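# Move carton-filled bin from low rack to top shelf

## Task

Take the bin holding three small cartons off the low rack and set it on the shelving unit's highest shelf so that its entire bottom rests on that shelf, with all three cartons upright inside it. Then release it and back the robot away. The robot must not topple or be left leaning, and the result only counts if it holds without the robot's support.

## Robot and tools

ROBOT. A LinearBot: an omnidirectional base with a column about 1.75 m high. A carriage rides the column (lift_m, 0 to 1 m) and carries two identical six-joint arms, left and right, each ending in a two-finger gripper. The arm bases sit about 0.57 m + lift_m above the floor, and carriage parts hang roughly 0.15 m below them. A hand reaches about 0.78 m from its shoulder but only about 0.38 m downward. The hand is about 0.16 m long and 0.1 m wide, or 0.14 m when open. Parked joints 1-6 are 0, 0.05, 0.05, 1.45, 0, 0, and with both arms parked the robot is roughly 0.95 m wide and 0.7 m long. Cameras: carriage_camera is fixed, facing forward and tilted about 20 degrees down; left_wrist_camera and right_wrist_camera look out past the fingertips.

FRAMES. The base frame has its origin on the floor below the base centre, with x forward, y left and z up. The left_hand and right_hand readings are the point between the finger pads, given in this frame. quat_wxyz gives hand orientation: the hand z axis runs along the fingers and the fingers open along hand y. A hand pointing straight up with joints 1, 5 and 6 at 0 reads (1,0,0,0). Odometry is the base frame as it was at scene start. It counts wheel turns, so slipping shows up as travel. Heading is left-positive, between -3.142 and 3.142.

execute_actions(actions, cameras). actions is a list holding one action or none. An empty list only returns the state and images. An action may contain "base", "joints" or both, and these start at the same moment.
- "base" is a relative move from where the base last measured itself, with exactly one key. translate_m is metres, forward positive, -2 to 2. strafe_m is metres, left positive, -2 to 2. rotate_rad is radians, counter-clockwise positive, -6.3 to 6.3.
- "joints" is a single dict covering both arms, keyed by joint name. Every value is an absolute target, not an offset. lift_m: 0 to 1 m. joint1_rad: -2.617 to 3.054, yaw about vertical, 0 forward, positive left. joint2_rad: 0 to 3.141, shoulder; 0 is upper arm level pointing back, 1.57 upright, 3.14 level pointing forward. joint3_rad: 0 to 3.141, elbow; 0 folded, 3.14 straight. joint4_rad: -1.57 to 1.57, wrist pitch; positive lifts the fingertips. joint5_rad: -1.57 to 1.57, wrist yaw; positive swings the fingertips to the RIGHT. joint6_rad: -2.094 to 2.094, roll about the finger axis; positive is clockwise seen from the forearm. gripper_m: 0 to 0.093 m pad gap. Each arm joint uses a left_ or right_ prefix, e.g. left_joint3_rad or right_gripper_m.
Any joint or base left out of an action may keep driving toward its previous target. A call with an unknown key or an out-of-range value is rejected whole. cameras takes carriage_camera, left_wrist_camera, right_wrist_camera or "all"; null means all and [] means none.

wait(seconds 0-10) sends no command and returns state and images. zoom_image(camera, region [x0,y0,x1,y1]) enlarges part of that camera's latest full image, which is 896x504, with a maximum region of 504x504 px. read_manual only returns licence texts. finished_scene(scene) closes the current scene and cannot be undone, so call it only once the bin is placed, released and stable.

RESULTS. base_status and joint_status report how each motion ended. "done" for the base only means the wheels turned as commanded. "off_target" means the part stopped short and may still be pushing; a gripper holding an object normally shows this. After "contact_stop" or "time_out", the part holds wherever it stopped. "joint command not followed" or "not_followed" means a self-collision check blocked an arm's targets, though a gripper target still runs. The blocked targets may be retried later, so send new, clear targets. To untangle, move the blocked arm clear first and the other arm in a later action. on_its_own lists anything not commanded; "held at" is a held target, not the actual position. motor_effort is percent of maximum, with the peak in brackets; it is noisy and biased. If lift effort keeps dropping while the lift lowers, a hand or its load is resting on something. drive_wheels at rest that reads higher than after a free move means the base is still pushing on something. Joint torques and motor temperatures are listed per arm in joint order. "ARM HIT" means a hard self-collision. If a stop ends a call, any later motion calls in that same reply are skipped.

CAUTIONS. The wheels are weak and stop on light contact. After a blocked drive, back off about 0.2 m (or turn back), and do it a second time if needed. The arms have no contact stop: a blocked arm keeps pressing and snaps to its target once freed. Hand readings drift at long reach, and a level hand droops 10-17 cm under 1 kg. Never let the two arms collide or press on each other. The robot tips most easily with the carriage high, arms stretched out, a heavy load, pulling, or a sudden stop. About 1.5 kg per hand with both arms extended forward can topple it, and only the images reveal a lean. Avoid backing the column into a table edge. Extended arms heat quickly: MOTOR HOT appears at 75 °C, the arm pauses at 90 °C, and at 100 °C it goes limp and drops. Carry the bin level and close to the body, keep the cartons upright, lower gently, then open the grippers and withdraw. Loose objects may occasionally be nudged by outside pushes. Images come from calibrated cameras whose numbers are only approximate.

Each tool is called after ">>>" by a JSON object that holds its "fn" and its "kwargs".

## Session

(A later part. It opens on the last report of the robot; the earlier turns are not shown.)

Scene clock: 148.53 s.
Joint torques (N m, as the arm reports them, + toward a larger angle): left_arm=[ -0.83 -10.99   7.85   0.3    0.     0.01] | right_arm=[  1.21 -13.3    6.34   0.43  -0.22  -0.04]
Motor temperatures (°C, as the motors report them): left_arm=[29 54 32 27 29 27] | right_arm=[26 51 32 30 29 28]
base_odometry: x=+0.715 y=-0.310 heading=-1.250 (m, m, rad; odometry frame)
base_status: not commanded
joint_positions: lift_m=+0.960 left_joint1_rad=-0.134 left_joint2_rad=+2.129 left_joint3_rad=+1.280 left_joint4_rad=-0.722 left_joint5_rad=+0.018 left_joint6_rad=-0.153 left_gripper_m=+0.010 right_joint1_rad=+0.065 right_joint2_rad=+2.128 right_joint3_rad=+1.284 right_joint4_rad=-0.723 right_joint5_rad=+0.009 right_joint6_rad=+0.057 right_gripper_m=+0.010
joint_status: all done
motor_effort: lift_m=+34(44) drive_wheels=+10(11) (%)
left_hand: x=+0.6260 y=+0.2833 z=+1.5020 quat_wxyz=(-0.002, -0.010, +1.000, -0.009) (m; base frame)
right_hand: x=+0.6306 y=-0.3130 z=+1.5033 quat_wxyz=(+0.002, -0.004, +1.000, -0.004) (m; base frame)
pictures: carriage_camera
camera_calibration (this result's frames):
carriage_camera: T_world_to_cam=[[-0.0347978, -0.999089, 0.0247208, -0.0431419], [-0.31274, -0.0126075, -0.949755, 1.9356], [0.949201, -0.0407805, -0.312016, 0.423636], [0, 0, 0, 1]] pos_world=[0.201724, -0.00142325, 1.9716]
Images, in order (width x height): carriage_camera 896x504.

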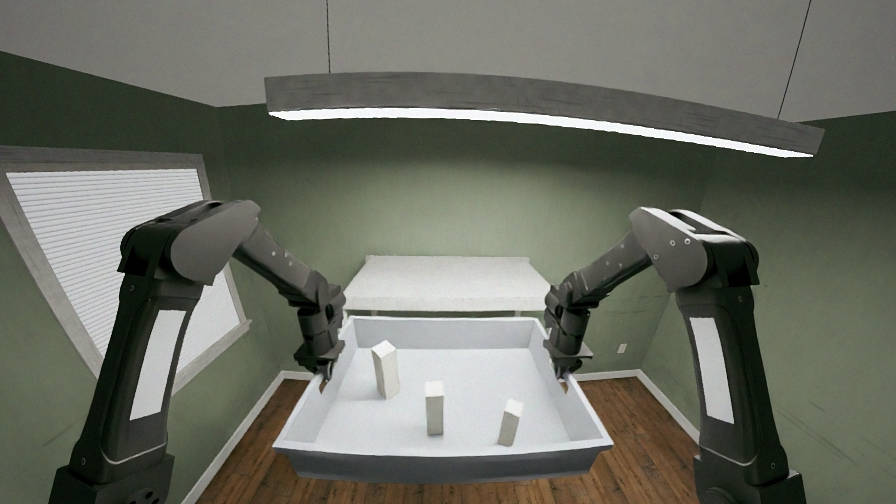

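>>> {"fn": "execute_actions", "kwargs": {"actions": [{"base": {"translate_m": 0.865}, "joints": {"lift_m": 0.975}}]}}

Scene clock: 164.33 s.
Joint torques (N m, as the arm reports them, + toward a larger angle): left_arm=[ -0.39 -10.97   7.46   0.29   0.02   0.03] | right_arm=[  1.25 -13.87   6.37   0.35  -0.18  -0.03]
Motor temperatures (°C, as the motors report them): left_arm=[29 55 32 27 29 27] | right_arm=[26 51 33 30 29 28]
base_odometry: x=+0.986 y=-1.131 heading=-1.251 (m, m, rad; odometry frame)
base_status: done
joint_positions: lift_m=+0.975 left_joint1_rad=-0.134 left_joint2_rad=+2.130 left_joint3_rad=+1.280 left_joint4_rad=-0.720 left_joint5_rad=+0.016 left_joint6_rad=-0.153 left_gripper_m=+0.010 right_joint1_rad=+0.065 right_joint2_rad=+2.130 right_joint3_rad=+1.284 right_joint4_rad=-0.719 right_joint5_rad=+0.008 right_joint6_rad=+0.057 right_gripper_m=+0.010
joint_status: all done
motor_effort: lift_m=+35(43) drive_wheels=-6(31) (%)
left_hand: x=+0.6264 y=+0.2834 z=+1.5168 quat_wxyz=(-0.001, -0.010, +1.000, -0.008) (m; base frame)
right_hand: x=+0.6311 y=-0.3128 z=+1.5175 quat_wxyz=(+0.003, -0.004, +1.000, -0.004) (m; base frame)
pictures: carriage_camera, left_wrist_camera, right_wrist_camera
camera_calibration (this result's frames):
carriage_camera: T_world_to_cam=[[-0.0347978, -0.999089, 0.0247208, -0.0435124], [-0.31274, -0.0126075, -0.949755, 1.94984], [0.949201, -0.0407805, -0.312016, 0.428312], [0, 0, 0, 1]] pos_world=[0.201724, -0.00142325, 1.98658]
left_wrist_camera: T_world_to_cam=[[0.018557, -0.999231, 0.0345394, 0.219379], [-0.790191, 0.00650802, 0.612825, -0.438562], [-0.612579, -0.038665, -0.789463, 1.71926], [0, 0, 0, 1]] pos_world=[0.702564, 0.288539, 1.61848]
right_wrist_camera: T_world_to_cam=[[-0.0338734, -0.99906, 0.0270381, -0.331369], [-0.809387, 0.043293, 0.585678, -0.363058], [-0.586298, -0.00204543, -0.810093, 1.71806], [0, 0, 0, 1]] pos_world=[0.702217, -0.311826, 1.61338]
Images, in order (width x height): carriage_camera 896x504, left_wrist_camera 896x504, right_wrist_camera 896x504.

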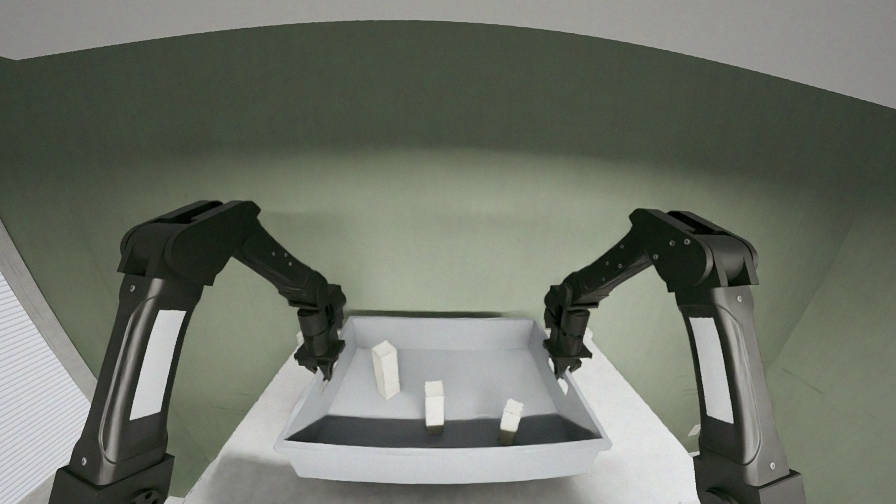

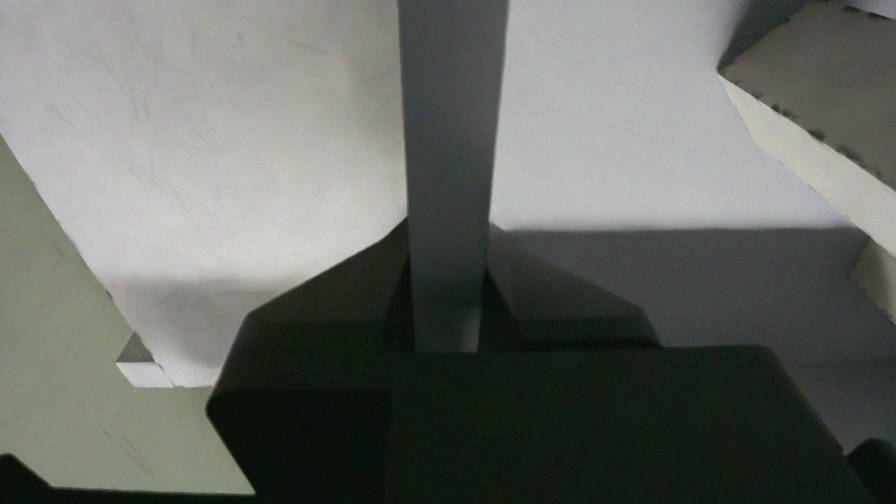

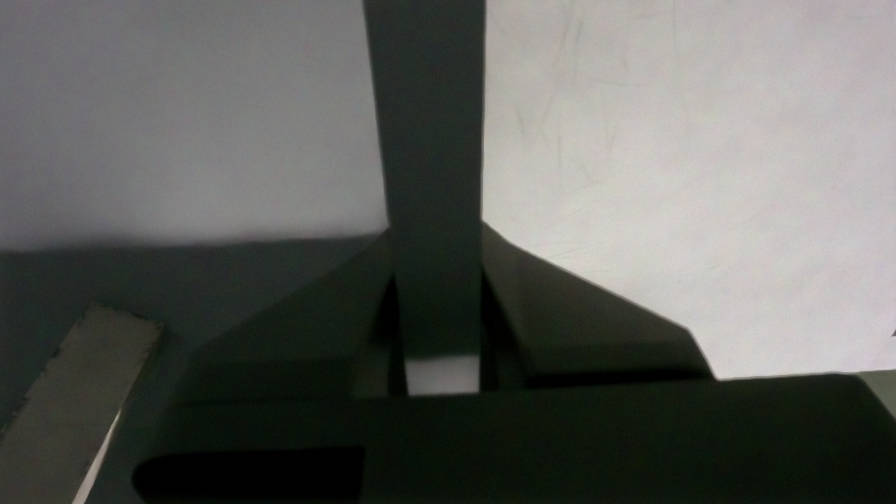

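>>> {"fn": "execute_actions", "kwargs": {"actions": [{"joints": {"lift_m": 0.938}}], "cameras": []}}

Scene clock: 172.00 s.
Joint torques (N m, as the arm reports them, + toward a larger angle): left_arm=[ -0.52 -11.2    7.37   0.31  -0.08   0.03] | right_arm=[  1.22 -14.52   6.12   0.39  -0.16  -0.06]
Motor temperatures (°C, as the motors report them): left_arm=[29 55 33 27 29 27] | right_arm=[26 52 33 30 29 28]
base_odometry: x=+0.986 y=-1.131 heading=-1.251 (m, m, rad; odometry frame)
base_status: not commanded
joint_positions: lift_m=+0.938 left_joint1_rad=-0.134 left_joint2_rad=+2.134 left_joint3_rad=+1.280 left_joint4_rad=-0.724 left_joint5_rad=+0.016 left_joint6_rad=-0.153 left_gripper_m=+0.010 right_joint1_rad=+0.065 right_joint2_rad=+2.141 right_joint3_rad=+1.284 right_joint4_rad=-0.719 right_joint5_rad=+0.007 right_joint6_rad=+0.057 right_gripper_m=+0.010
joint_status: all done
motor_effort: lift_m=+35(35) drive_wheels=-4(5) (%)
left_hand: x=+0.6247 y=+0.2836 z=+1.4782 quat_wxyz=(-0.005, -0.010, +1.000, -0.008) (m; base frame)
right_hand: x=+0.6294 y=-0.3127 z=+1.4769 quat_wxyz=(-0.002, -0.004, +1.000, -0.004) (m; base frame)
pictures: none
No camera images: the call's "cameras" was empty. Leave "cameras" out to get every camera's image.

>>> {"fn": "execute_actions", "kwargs": {"actions": [{"joints": {"lift_m": 0.922}}], "cameras": []}}

Scene clock: 174.00 s.
Joint torques (N m, as the arm reports them, + toward a larger angle): left_arm=[ -0.72 -11.     7.88   0.32  -0.05   0.02] | right_arm=[  1.25 -14.43   6.18   0.28  -0.19  -0.03]
Motor temperatures (°C, as the motors report them): left_arm=[29 55 33 27 29 27] | right_arm=[26 52 33 30 29 28]
base_odometry: x=+0.986 y=-1.131 heading=-1.251 (m, m, rad; odometry frame)
base_status: not commanded
joint_positions: lift_m=+0.922 left_joint1_rad=-0.134 left_joint2_rad=+2.134 left_joint3_rad=+1.280 left_joint4_rad=-0.721 left_joint5_rad=+0.016 left_joint6_rad=-0.153 left_gripper_m=+0.010 right_joint1_rad=+0.065 right_joint2_rad=+2.139 right_joint3_rad=+1.284 right_joint4_rad=-0.718 right_joint5_rad=+0.007 right_joint6_rad=+0.057 right_gripper_m=+0.010
joint_status: all done
motor_effort: lift_m=+34(36) drive_wheels=-5(4) (%)
left_hand: x=+0.6253 y=+0.2836 z=+1.4623 quat_wxyz=(-0.004, -0.010, +1.000, -0.008) (m; base frame)
right_hand: x=+0.6299 y=-0.3127 z=+1.4617 quat_wxyz=(-0.001, -0.004, +1.000, -0.004) (m; base frame)
pictures: none
No camera images: the call's "cameras" was empty. Leave "cameras" out to get every camera's image.

Just touching. A little lower to transfer the load.

>>> {"fn": "execute_actions", "kwargs": {"actions": [{"joints": {"lift_m": 0.912}}], "cameras": []}}

Scene clock: 176.17 s.
Joint torques (N m, as the arm reports them, + toward a larger angle): left_arm=[-0.6  -9.58  7.48  0.59 -0.03  0.01] | right_arm=[  1.05 -12.48   6.3    0.49  -0.19  -0.05]
Motor temperatures (°C, as the motors report them): left_arm=[29 55 33 27 29 27] | right_arm=[26 52 34 30 29 28]
base_odometry: x=+0.986 y=-1.131 heading=-1.251 (m, m, rad; odometry frame)
base_status: not commanded
joint_positions: lift_m=+0.912 left_joint1_rad=-0.134 left_joint2_rad=+2.111 left_joint3_rad=+1.280 left_joint4_rad=-0.739 left_joint5_rad=+0.016 left_joint6_rad=-0.153 left_gripper_m=+0.010 right_joint1_rad=+0.065 right_joint2_rad=+2.116 right_joint3_rad=+1.284 right_joint4_rad=-0.734 right_joint5_rad=+0.007 right_joint6_rad=+0.057 right_gripper_m=+0.010
joint_status: all done
motor_effort: lift_m=+30(31) drive_wheels=-5(4) (%)
left_hand: x=+0.6248 y=+0.2836 z=+1.4607 quat_wxyz=(-0.001, -0.010, +1.000, -0.008) (m; base frame)
right_hand: x=+0.6299 y=-0.3127 z=+1.4599 quat_wxyz=(+0.003, -0.004, +1.000, -0.003) (m; base frame)
pictures: none
No camera images: the call's "cameras" was empty. Leave "cameras" out to get every camera's image.

The bin's weight is on the shelf now (hand height stopped falling, lift effort dropped). Releasing and raising the hands.

>>> {"fn": "execute_actions", "kwargs": {"actions": [{"joints": {"left_gripper_m": 0.06, "right_gripper_m": 0.06}}], "cameras": []}}

>>> {"fn": "execute_actions", "kwargs": {"actions": [{"joints": {"lift_m": 0.95, "left_joint2_rad": 1.95, "right_joint2_rad": 1.95, "left_joint4_rad": -0.88, "right_joint4_rad": -0.88}}]}}

Scene clock: 179.83 s.
Joint torques (N m, as the arm reports them, + toward a larger angle): left_arm=[-0.74 -9.76  7.59  0.61 -0.03  0.11] | right_arm=[  0.92 -12.32   6.49   0.53  -0.19  -0.02]
Motor temperatures (°C, as the motors report them): left_arm=[29 55 33 27 29 27] | right_arm=[26 52 34 30 29 28]
base_odometry: x=+0.986 y=-1.131 heading=-1.251 (m, m, rad; odometry frame)
base_status: not commanded
joint_positions: lift_m=+0.912 left_joint1_rad=-0.134 left_joint2_rad=+2.111 left_joint3_rad=+1.280 left_joint4_rad=-0.737 left_joint5_rad=+0.016 left_joint6_rad=-0.157 left_gripper_m=+0.060 right_joint1_rad=+0.067 right_joint2_rad=+2.116 right_joint3_rad=+1.284 right_joint4_rad=-0.734 right_joint5_rad=+0.007 right_joint6_rad=+0.055 right_gripper_m=+0.060
joint_status: all done
motor_effort: lift_m=+30(30) drive_wheels=-4(4) (%)
left_hand: x=+0.6252 y=+0.2837 z=+1.4607 quat_wxyz=(+0.000, -0.012, +1.000, -0.008) (m; base frame)
right_hand: x=+0.6298 y=-0.3120 z=+1.4599 quat_wxyz=(+0.003, -0.006, +1.000, -0.003) (m; base frame)
pictures: none
No camera images: the call's "cameras" was empty. Leave "cameras" out to get every camera's image.

Scene clock: 180.73 s.
Joint torques (N m, as the arm reports them, + toward a larger angle): left_arm=[-0.67 -7.86  7.57  0.4   0.05  0.01] | right_arm=[  1.09 -10.01   6.59   0.49  -0.18  -0.02]
Motor temperatures (°C, as the motors report them): left_arm=[29 55 33 27 29 27] | right_arm=[26 52 34 30 29 28]
base_odometry: x=+0.986 y=-1.131 heading=-1.251 (m, m, rad; odometry frame)
base_status: not commanded
joint_positions: lift_m=+0.950 left_joint1_rad=-0.134 left_joint2_rad=+1.936 left_joint3_rad=+1.288 left_joint4_rad=-0.873 left_joint5_rad=+0.015 left_joint6_rad=-0.158 left_gripper_m=+0.060 right_joint1_rad=+0.067 right_joint2_rad=+1.938 right_joint3_rad=+1.293 right_joint4_rad=-0.872 right_joint5_rad=+0.007 right_joint6_rad=+0.055 right_gripper_m=+0.060
joint_status: all done
motor_effort: lift_m=+30(40) drive_wheels=-4(7) (%)
left_hand: x=+0.6176 y=+0.2848 z=+1.5598 quat_wxyz=(+0.024, -0.012, +1.000, -0.011) (m; base frame)
right_hand: x=+0.6222 y=-0.3124 z=+1.5602 quat_wxyz=(+0.027, -0.006, +1.000, -0.002) (m; base frame)
pictures: carriage_camera, left_wrist_camera, right_wrist_camera
camera_calibration (this result's frames):
carriage_camera: T_world_to_cam=[[-0.0347978, -0.999089, 0.0247208, -0.042903], [-0.31274, -0.0126075, -0.949755, 1.92642], [0.949201, -0.0407805, -0.312016, 0.42062], [0, 0, 0, 1]] pos_world=[0.201724, -0.00142325, 1.96193]
left_wrist_camera: T_world_to_cam=[[0.020932, -0.998938, 0.0410375, 0.20775], [-0.819195, 0.0063935, 0.573479, -0.392546], [-0.573133, -0.0456218, -0.818192, 1.77033], [0, 0, 0, 1]] pos_world=[0.688712, 0.290805, 1.66506]
right_wrist_camera: T_world_to_cam=[[-0.0311716, -0.999297, 0.0208271, -0.324508], [-0.836844, 0.037487, 0.546157, -0.318283], [-0.546554, -0.000404425, -0.837424, 1.7659], [0, 0, 0, 1]] pos_world=[0.68869, -0.311634, 1.6594]
Images, in order (width x height): carriage_camera 896x504, left_wrist_camera 896x504, right_wrist_camera 896x504.

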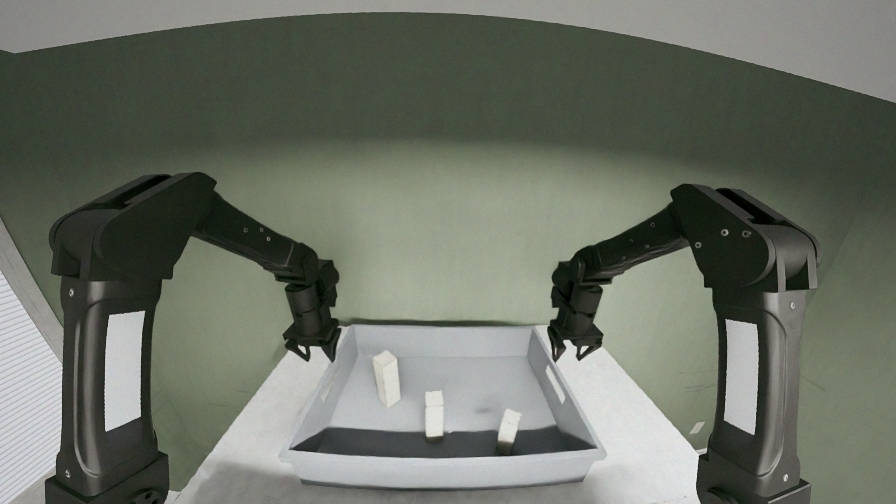

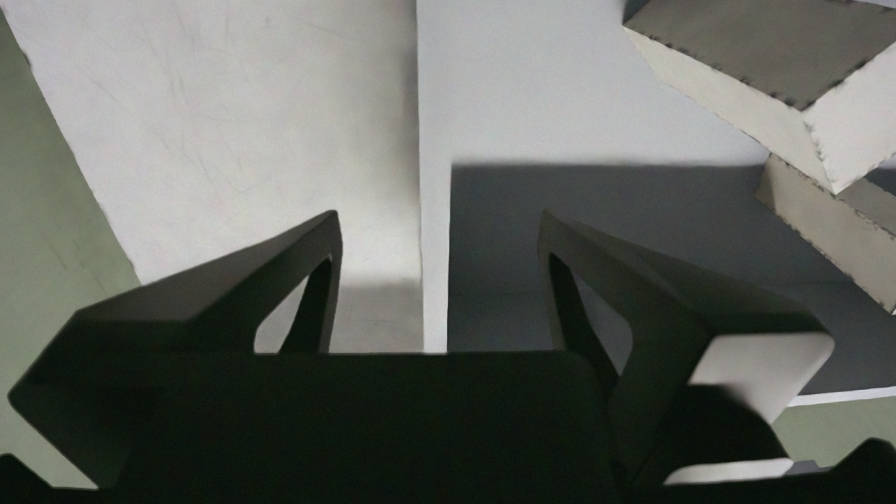

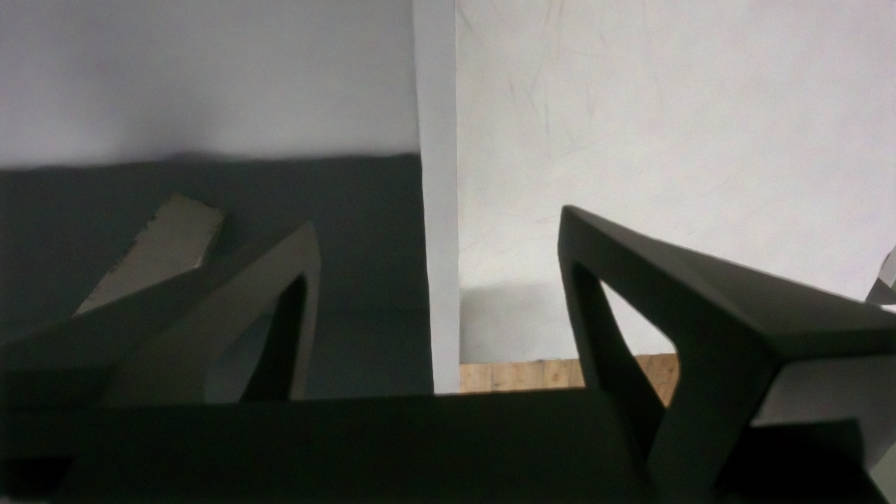

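>>> {"fn": "execute_actions", "kwargs": {"actions": []}}

Scene clock: 190.33 s.
Joint torques (N m, as the arm reports them, + toward a larger angle): left_arm=[-0.62 -7.38  7.6   0.45  0.04  0.07] | right_arm=[ 0.92 -9.91  6.31  0.48 -0.18  0.01]
Motor temperatures (°C, as the motors report them): left_arm=[29 53 33 28 29 27] | right_arm=[26 50 34 30 29 28]
base_odometry: x=+0.986 y=-1.131 heading=-1.251 (m, m, rad; odometry frame)
base_status: not commanded
joint_positions: lift_m=+0.950 left_joint1_rad=-0.134 left_joint2_rad=+1.936 left_joint3_rad=+1.288 left_joint4_rad=-0.873 left_joint5_rad=+0.015 left_joint6_rad=-0.158 left_gripper_m=+0.060 right_joint1_rad=+0.067 right_joint2_rad=+1.938 right_joint3_rad=+1.293 right_joint4_rad=-0.872 right_joint5_rad=+0.007 right_joint6_rad=+0.055 right_gripper_m=+0.060
joint_status: all done
motor_effort: lift_m=+30(40) drive_wheels=+5(7) (%)
left_hand: x=+0.6176 y=+0.2848 z=+1.5598 quat_wxyz=(+0.024, -0.012, +1.000, -0.011) (m; base frame)
right_hand: x=+0.6222 y=-0.3124 z=+1.5602 quat_wxyz=(+0.027, -0.006, +1.000, -0.002) (m; base frame)
pictures: carriage_camera, left_wrist_camera, right_wrist_camera
camera_calibration (this result's frames):
carriage_camera: T_world_to_cam=[[-0.0347978, -0.999089, 0.0247208, -0.042903], [-0.31274, -0.0126075, -0.949755, 1.92642], [0.949201, -0.0407805, -0.312016, 0.42062], [0, 0, 0, 1]] pos_world=[0.201724, -0.00142325, 1.96193]
left_wrist_camera: T_world_to_cam=[[0.020932, -0.998938, 0.0410375, 0.20775], [-0.819195, 0.0063935, 0.573479, -0.392546], [-0.573133, -0.0456218, -0.818192, 1.77033], [0, 0, 0, 1]] pos_world=[0.688712, 0.290805, 1.66506]
right_wrist_camera: T_world_to_cam=[[-0.0311716, -0.999297, 0.0208271, -0.324508], [-0.836844, 0.037487, 0.546157, -0.318283], [-0.546554, -0.000404425, -0.837424, 1.7659], [0, 0, 0, 1]] pos_world=[0.68869, -0.311634, 1.6594]
Images, in order (width x height): carriage_camera 896x504, left_wrist_camera 896x504, right_wrist_camera 896x504.

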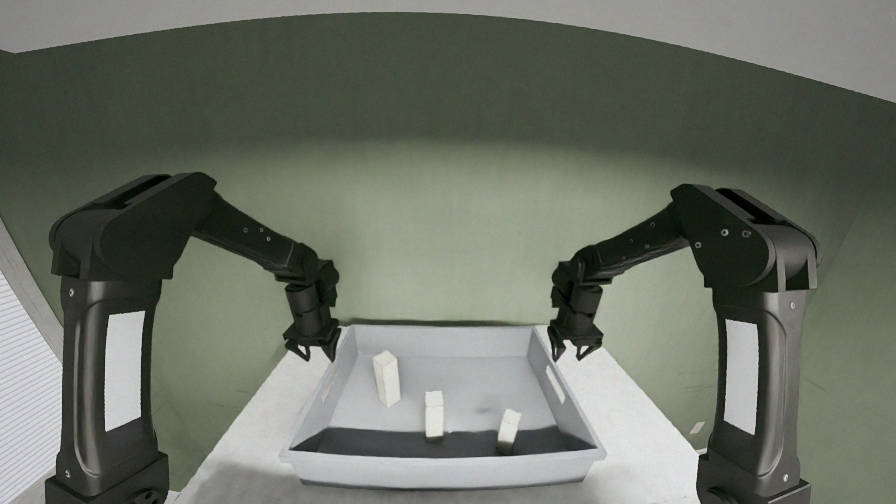

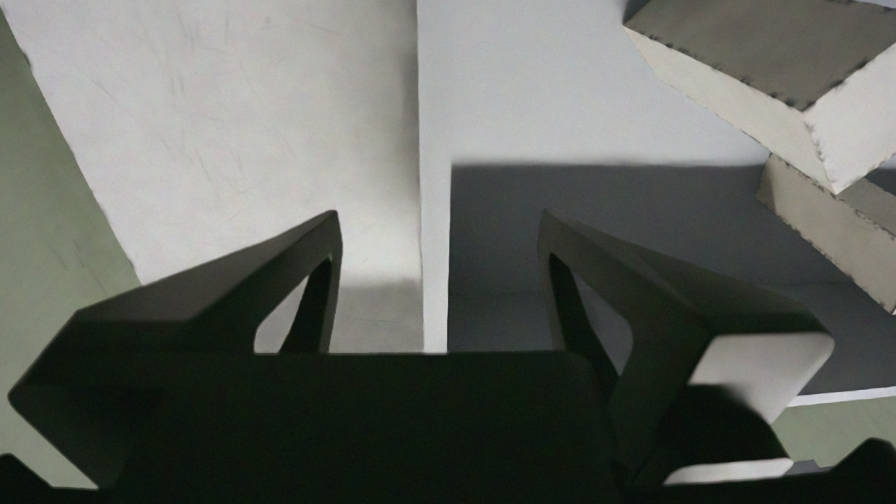

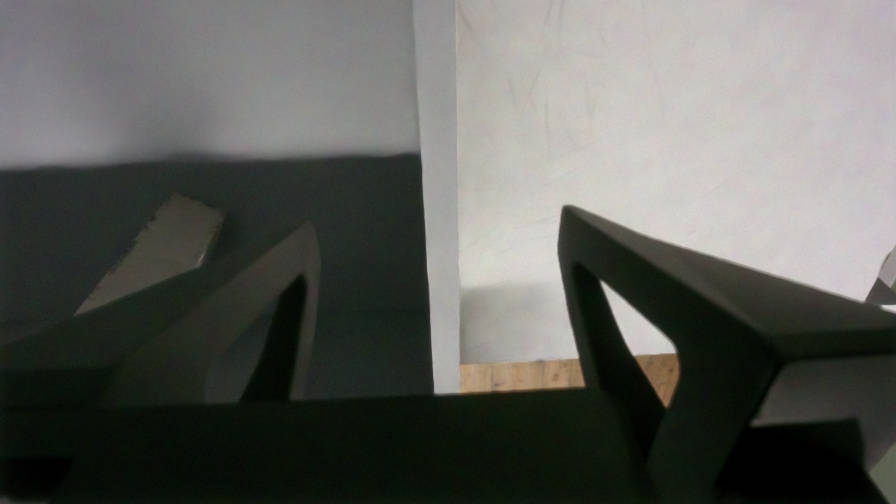

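>>> {"fn": "execute_actions", "kwargs": {"actions": [{"base": {"translate_m": -0.7}}], "cameras": ["carriage_camera"]}}

Scene clock: 195.17 s.
Joint torques (N m, as the arm reports them, + toward a larger angle): left_arm=[-0.64 -7.65  7.82  0.5   0.04  0.06] | right_arm=[ 0.7  -9.8   6.25  0.47 -0.14  0.  ]
Motor temperatures (°C, as the motors report them): left_arm=[29 52 33 28 29 27] | right_arm=[26 50 34 30 29 28]
base_odometry: x=+0.766 y=-0.466 heading=-1.251 (m, m, rad; odometry frame)
base_status: done
joint_positions: lift_m=+0.950 left_joint1_rad=-0.134 left_joint2_rad=+1.936 left_joint3_rad=+1.288 left_joint4_rad=-0.876 left_joint5_rad=+0.014 left_joint6_rad=-0.158 left_gripper_m=+0.060 right_joint1_rad=+0.071 right_joint2_rad=+1.938 right_joint3_rad=+1.293 right_joint4_rad=-0.876 right_joint5_rad=+0.005 right_joint6_rad=+0.055 right_gripper_m=+0.060
joint_status: not commanded
motor_effort: lift_m=+30(30) drive_wheels=-5(33) (%)
left_hand: x=+0.6169 y=+0.2852 z=+1.5598 quat_wxyz=(+0.022, -0.012, +1.000, -0.010) (m; base frame)
right_hand: x=+0.6211 y=-0.3106 z=+1.5602 quat_wxyz=(+0.025, -0.008, +1.000, -0.001) (m; base frame)
pictures: carriage_camera
camera_calibration (this result's frames):
carriage_camera: T_world_to_cam=[[-0.0347978, -0.999089, 0.0247208, -0.042903], [-0.31274, -0.0126075, -0.949755, 1.92642], [0.949201, -0.0407805, -0.312016, 0.42062], [0, 0, 0, 1]] pos_world=[0.201724, -0.00142325, 1.96193]
Images, in order (width x height): carriage_camera 896x504.

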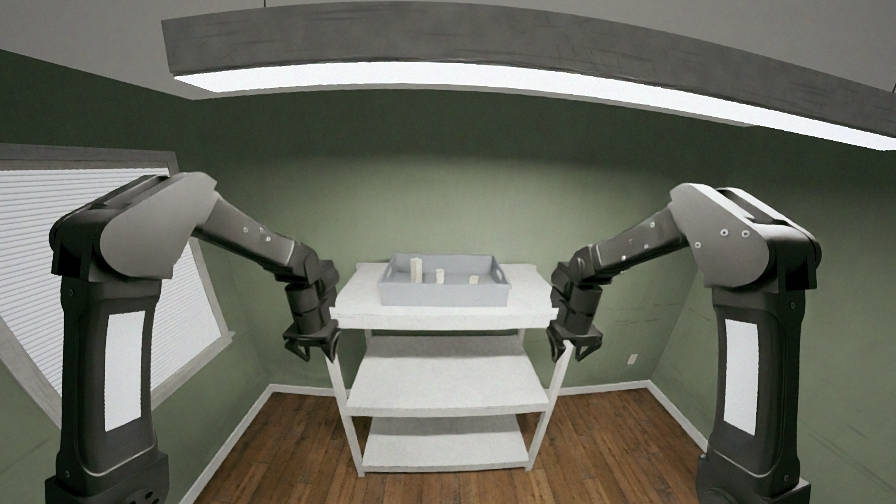

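>>> {"fn": "zoom_image", "kwargs": {"camera": "carriage_camera", "region": [320, 230, 570, 350]}}

Region (320, 230, 570, 350) of carriage_camera's 896x504 image, scaled by 2.016, with more detail than that image has; it fills the top 242 rows of this view, and the rest is white.

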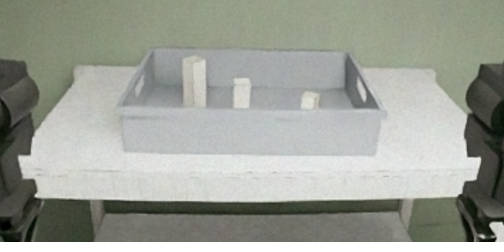

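The bin sits fully on the top shelf, all three cartons are standing, and the robot is clear.

>>> {"fn": "finished_scene", "kwargs": {"scene": 2}}

The scene is finished: the task was done.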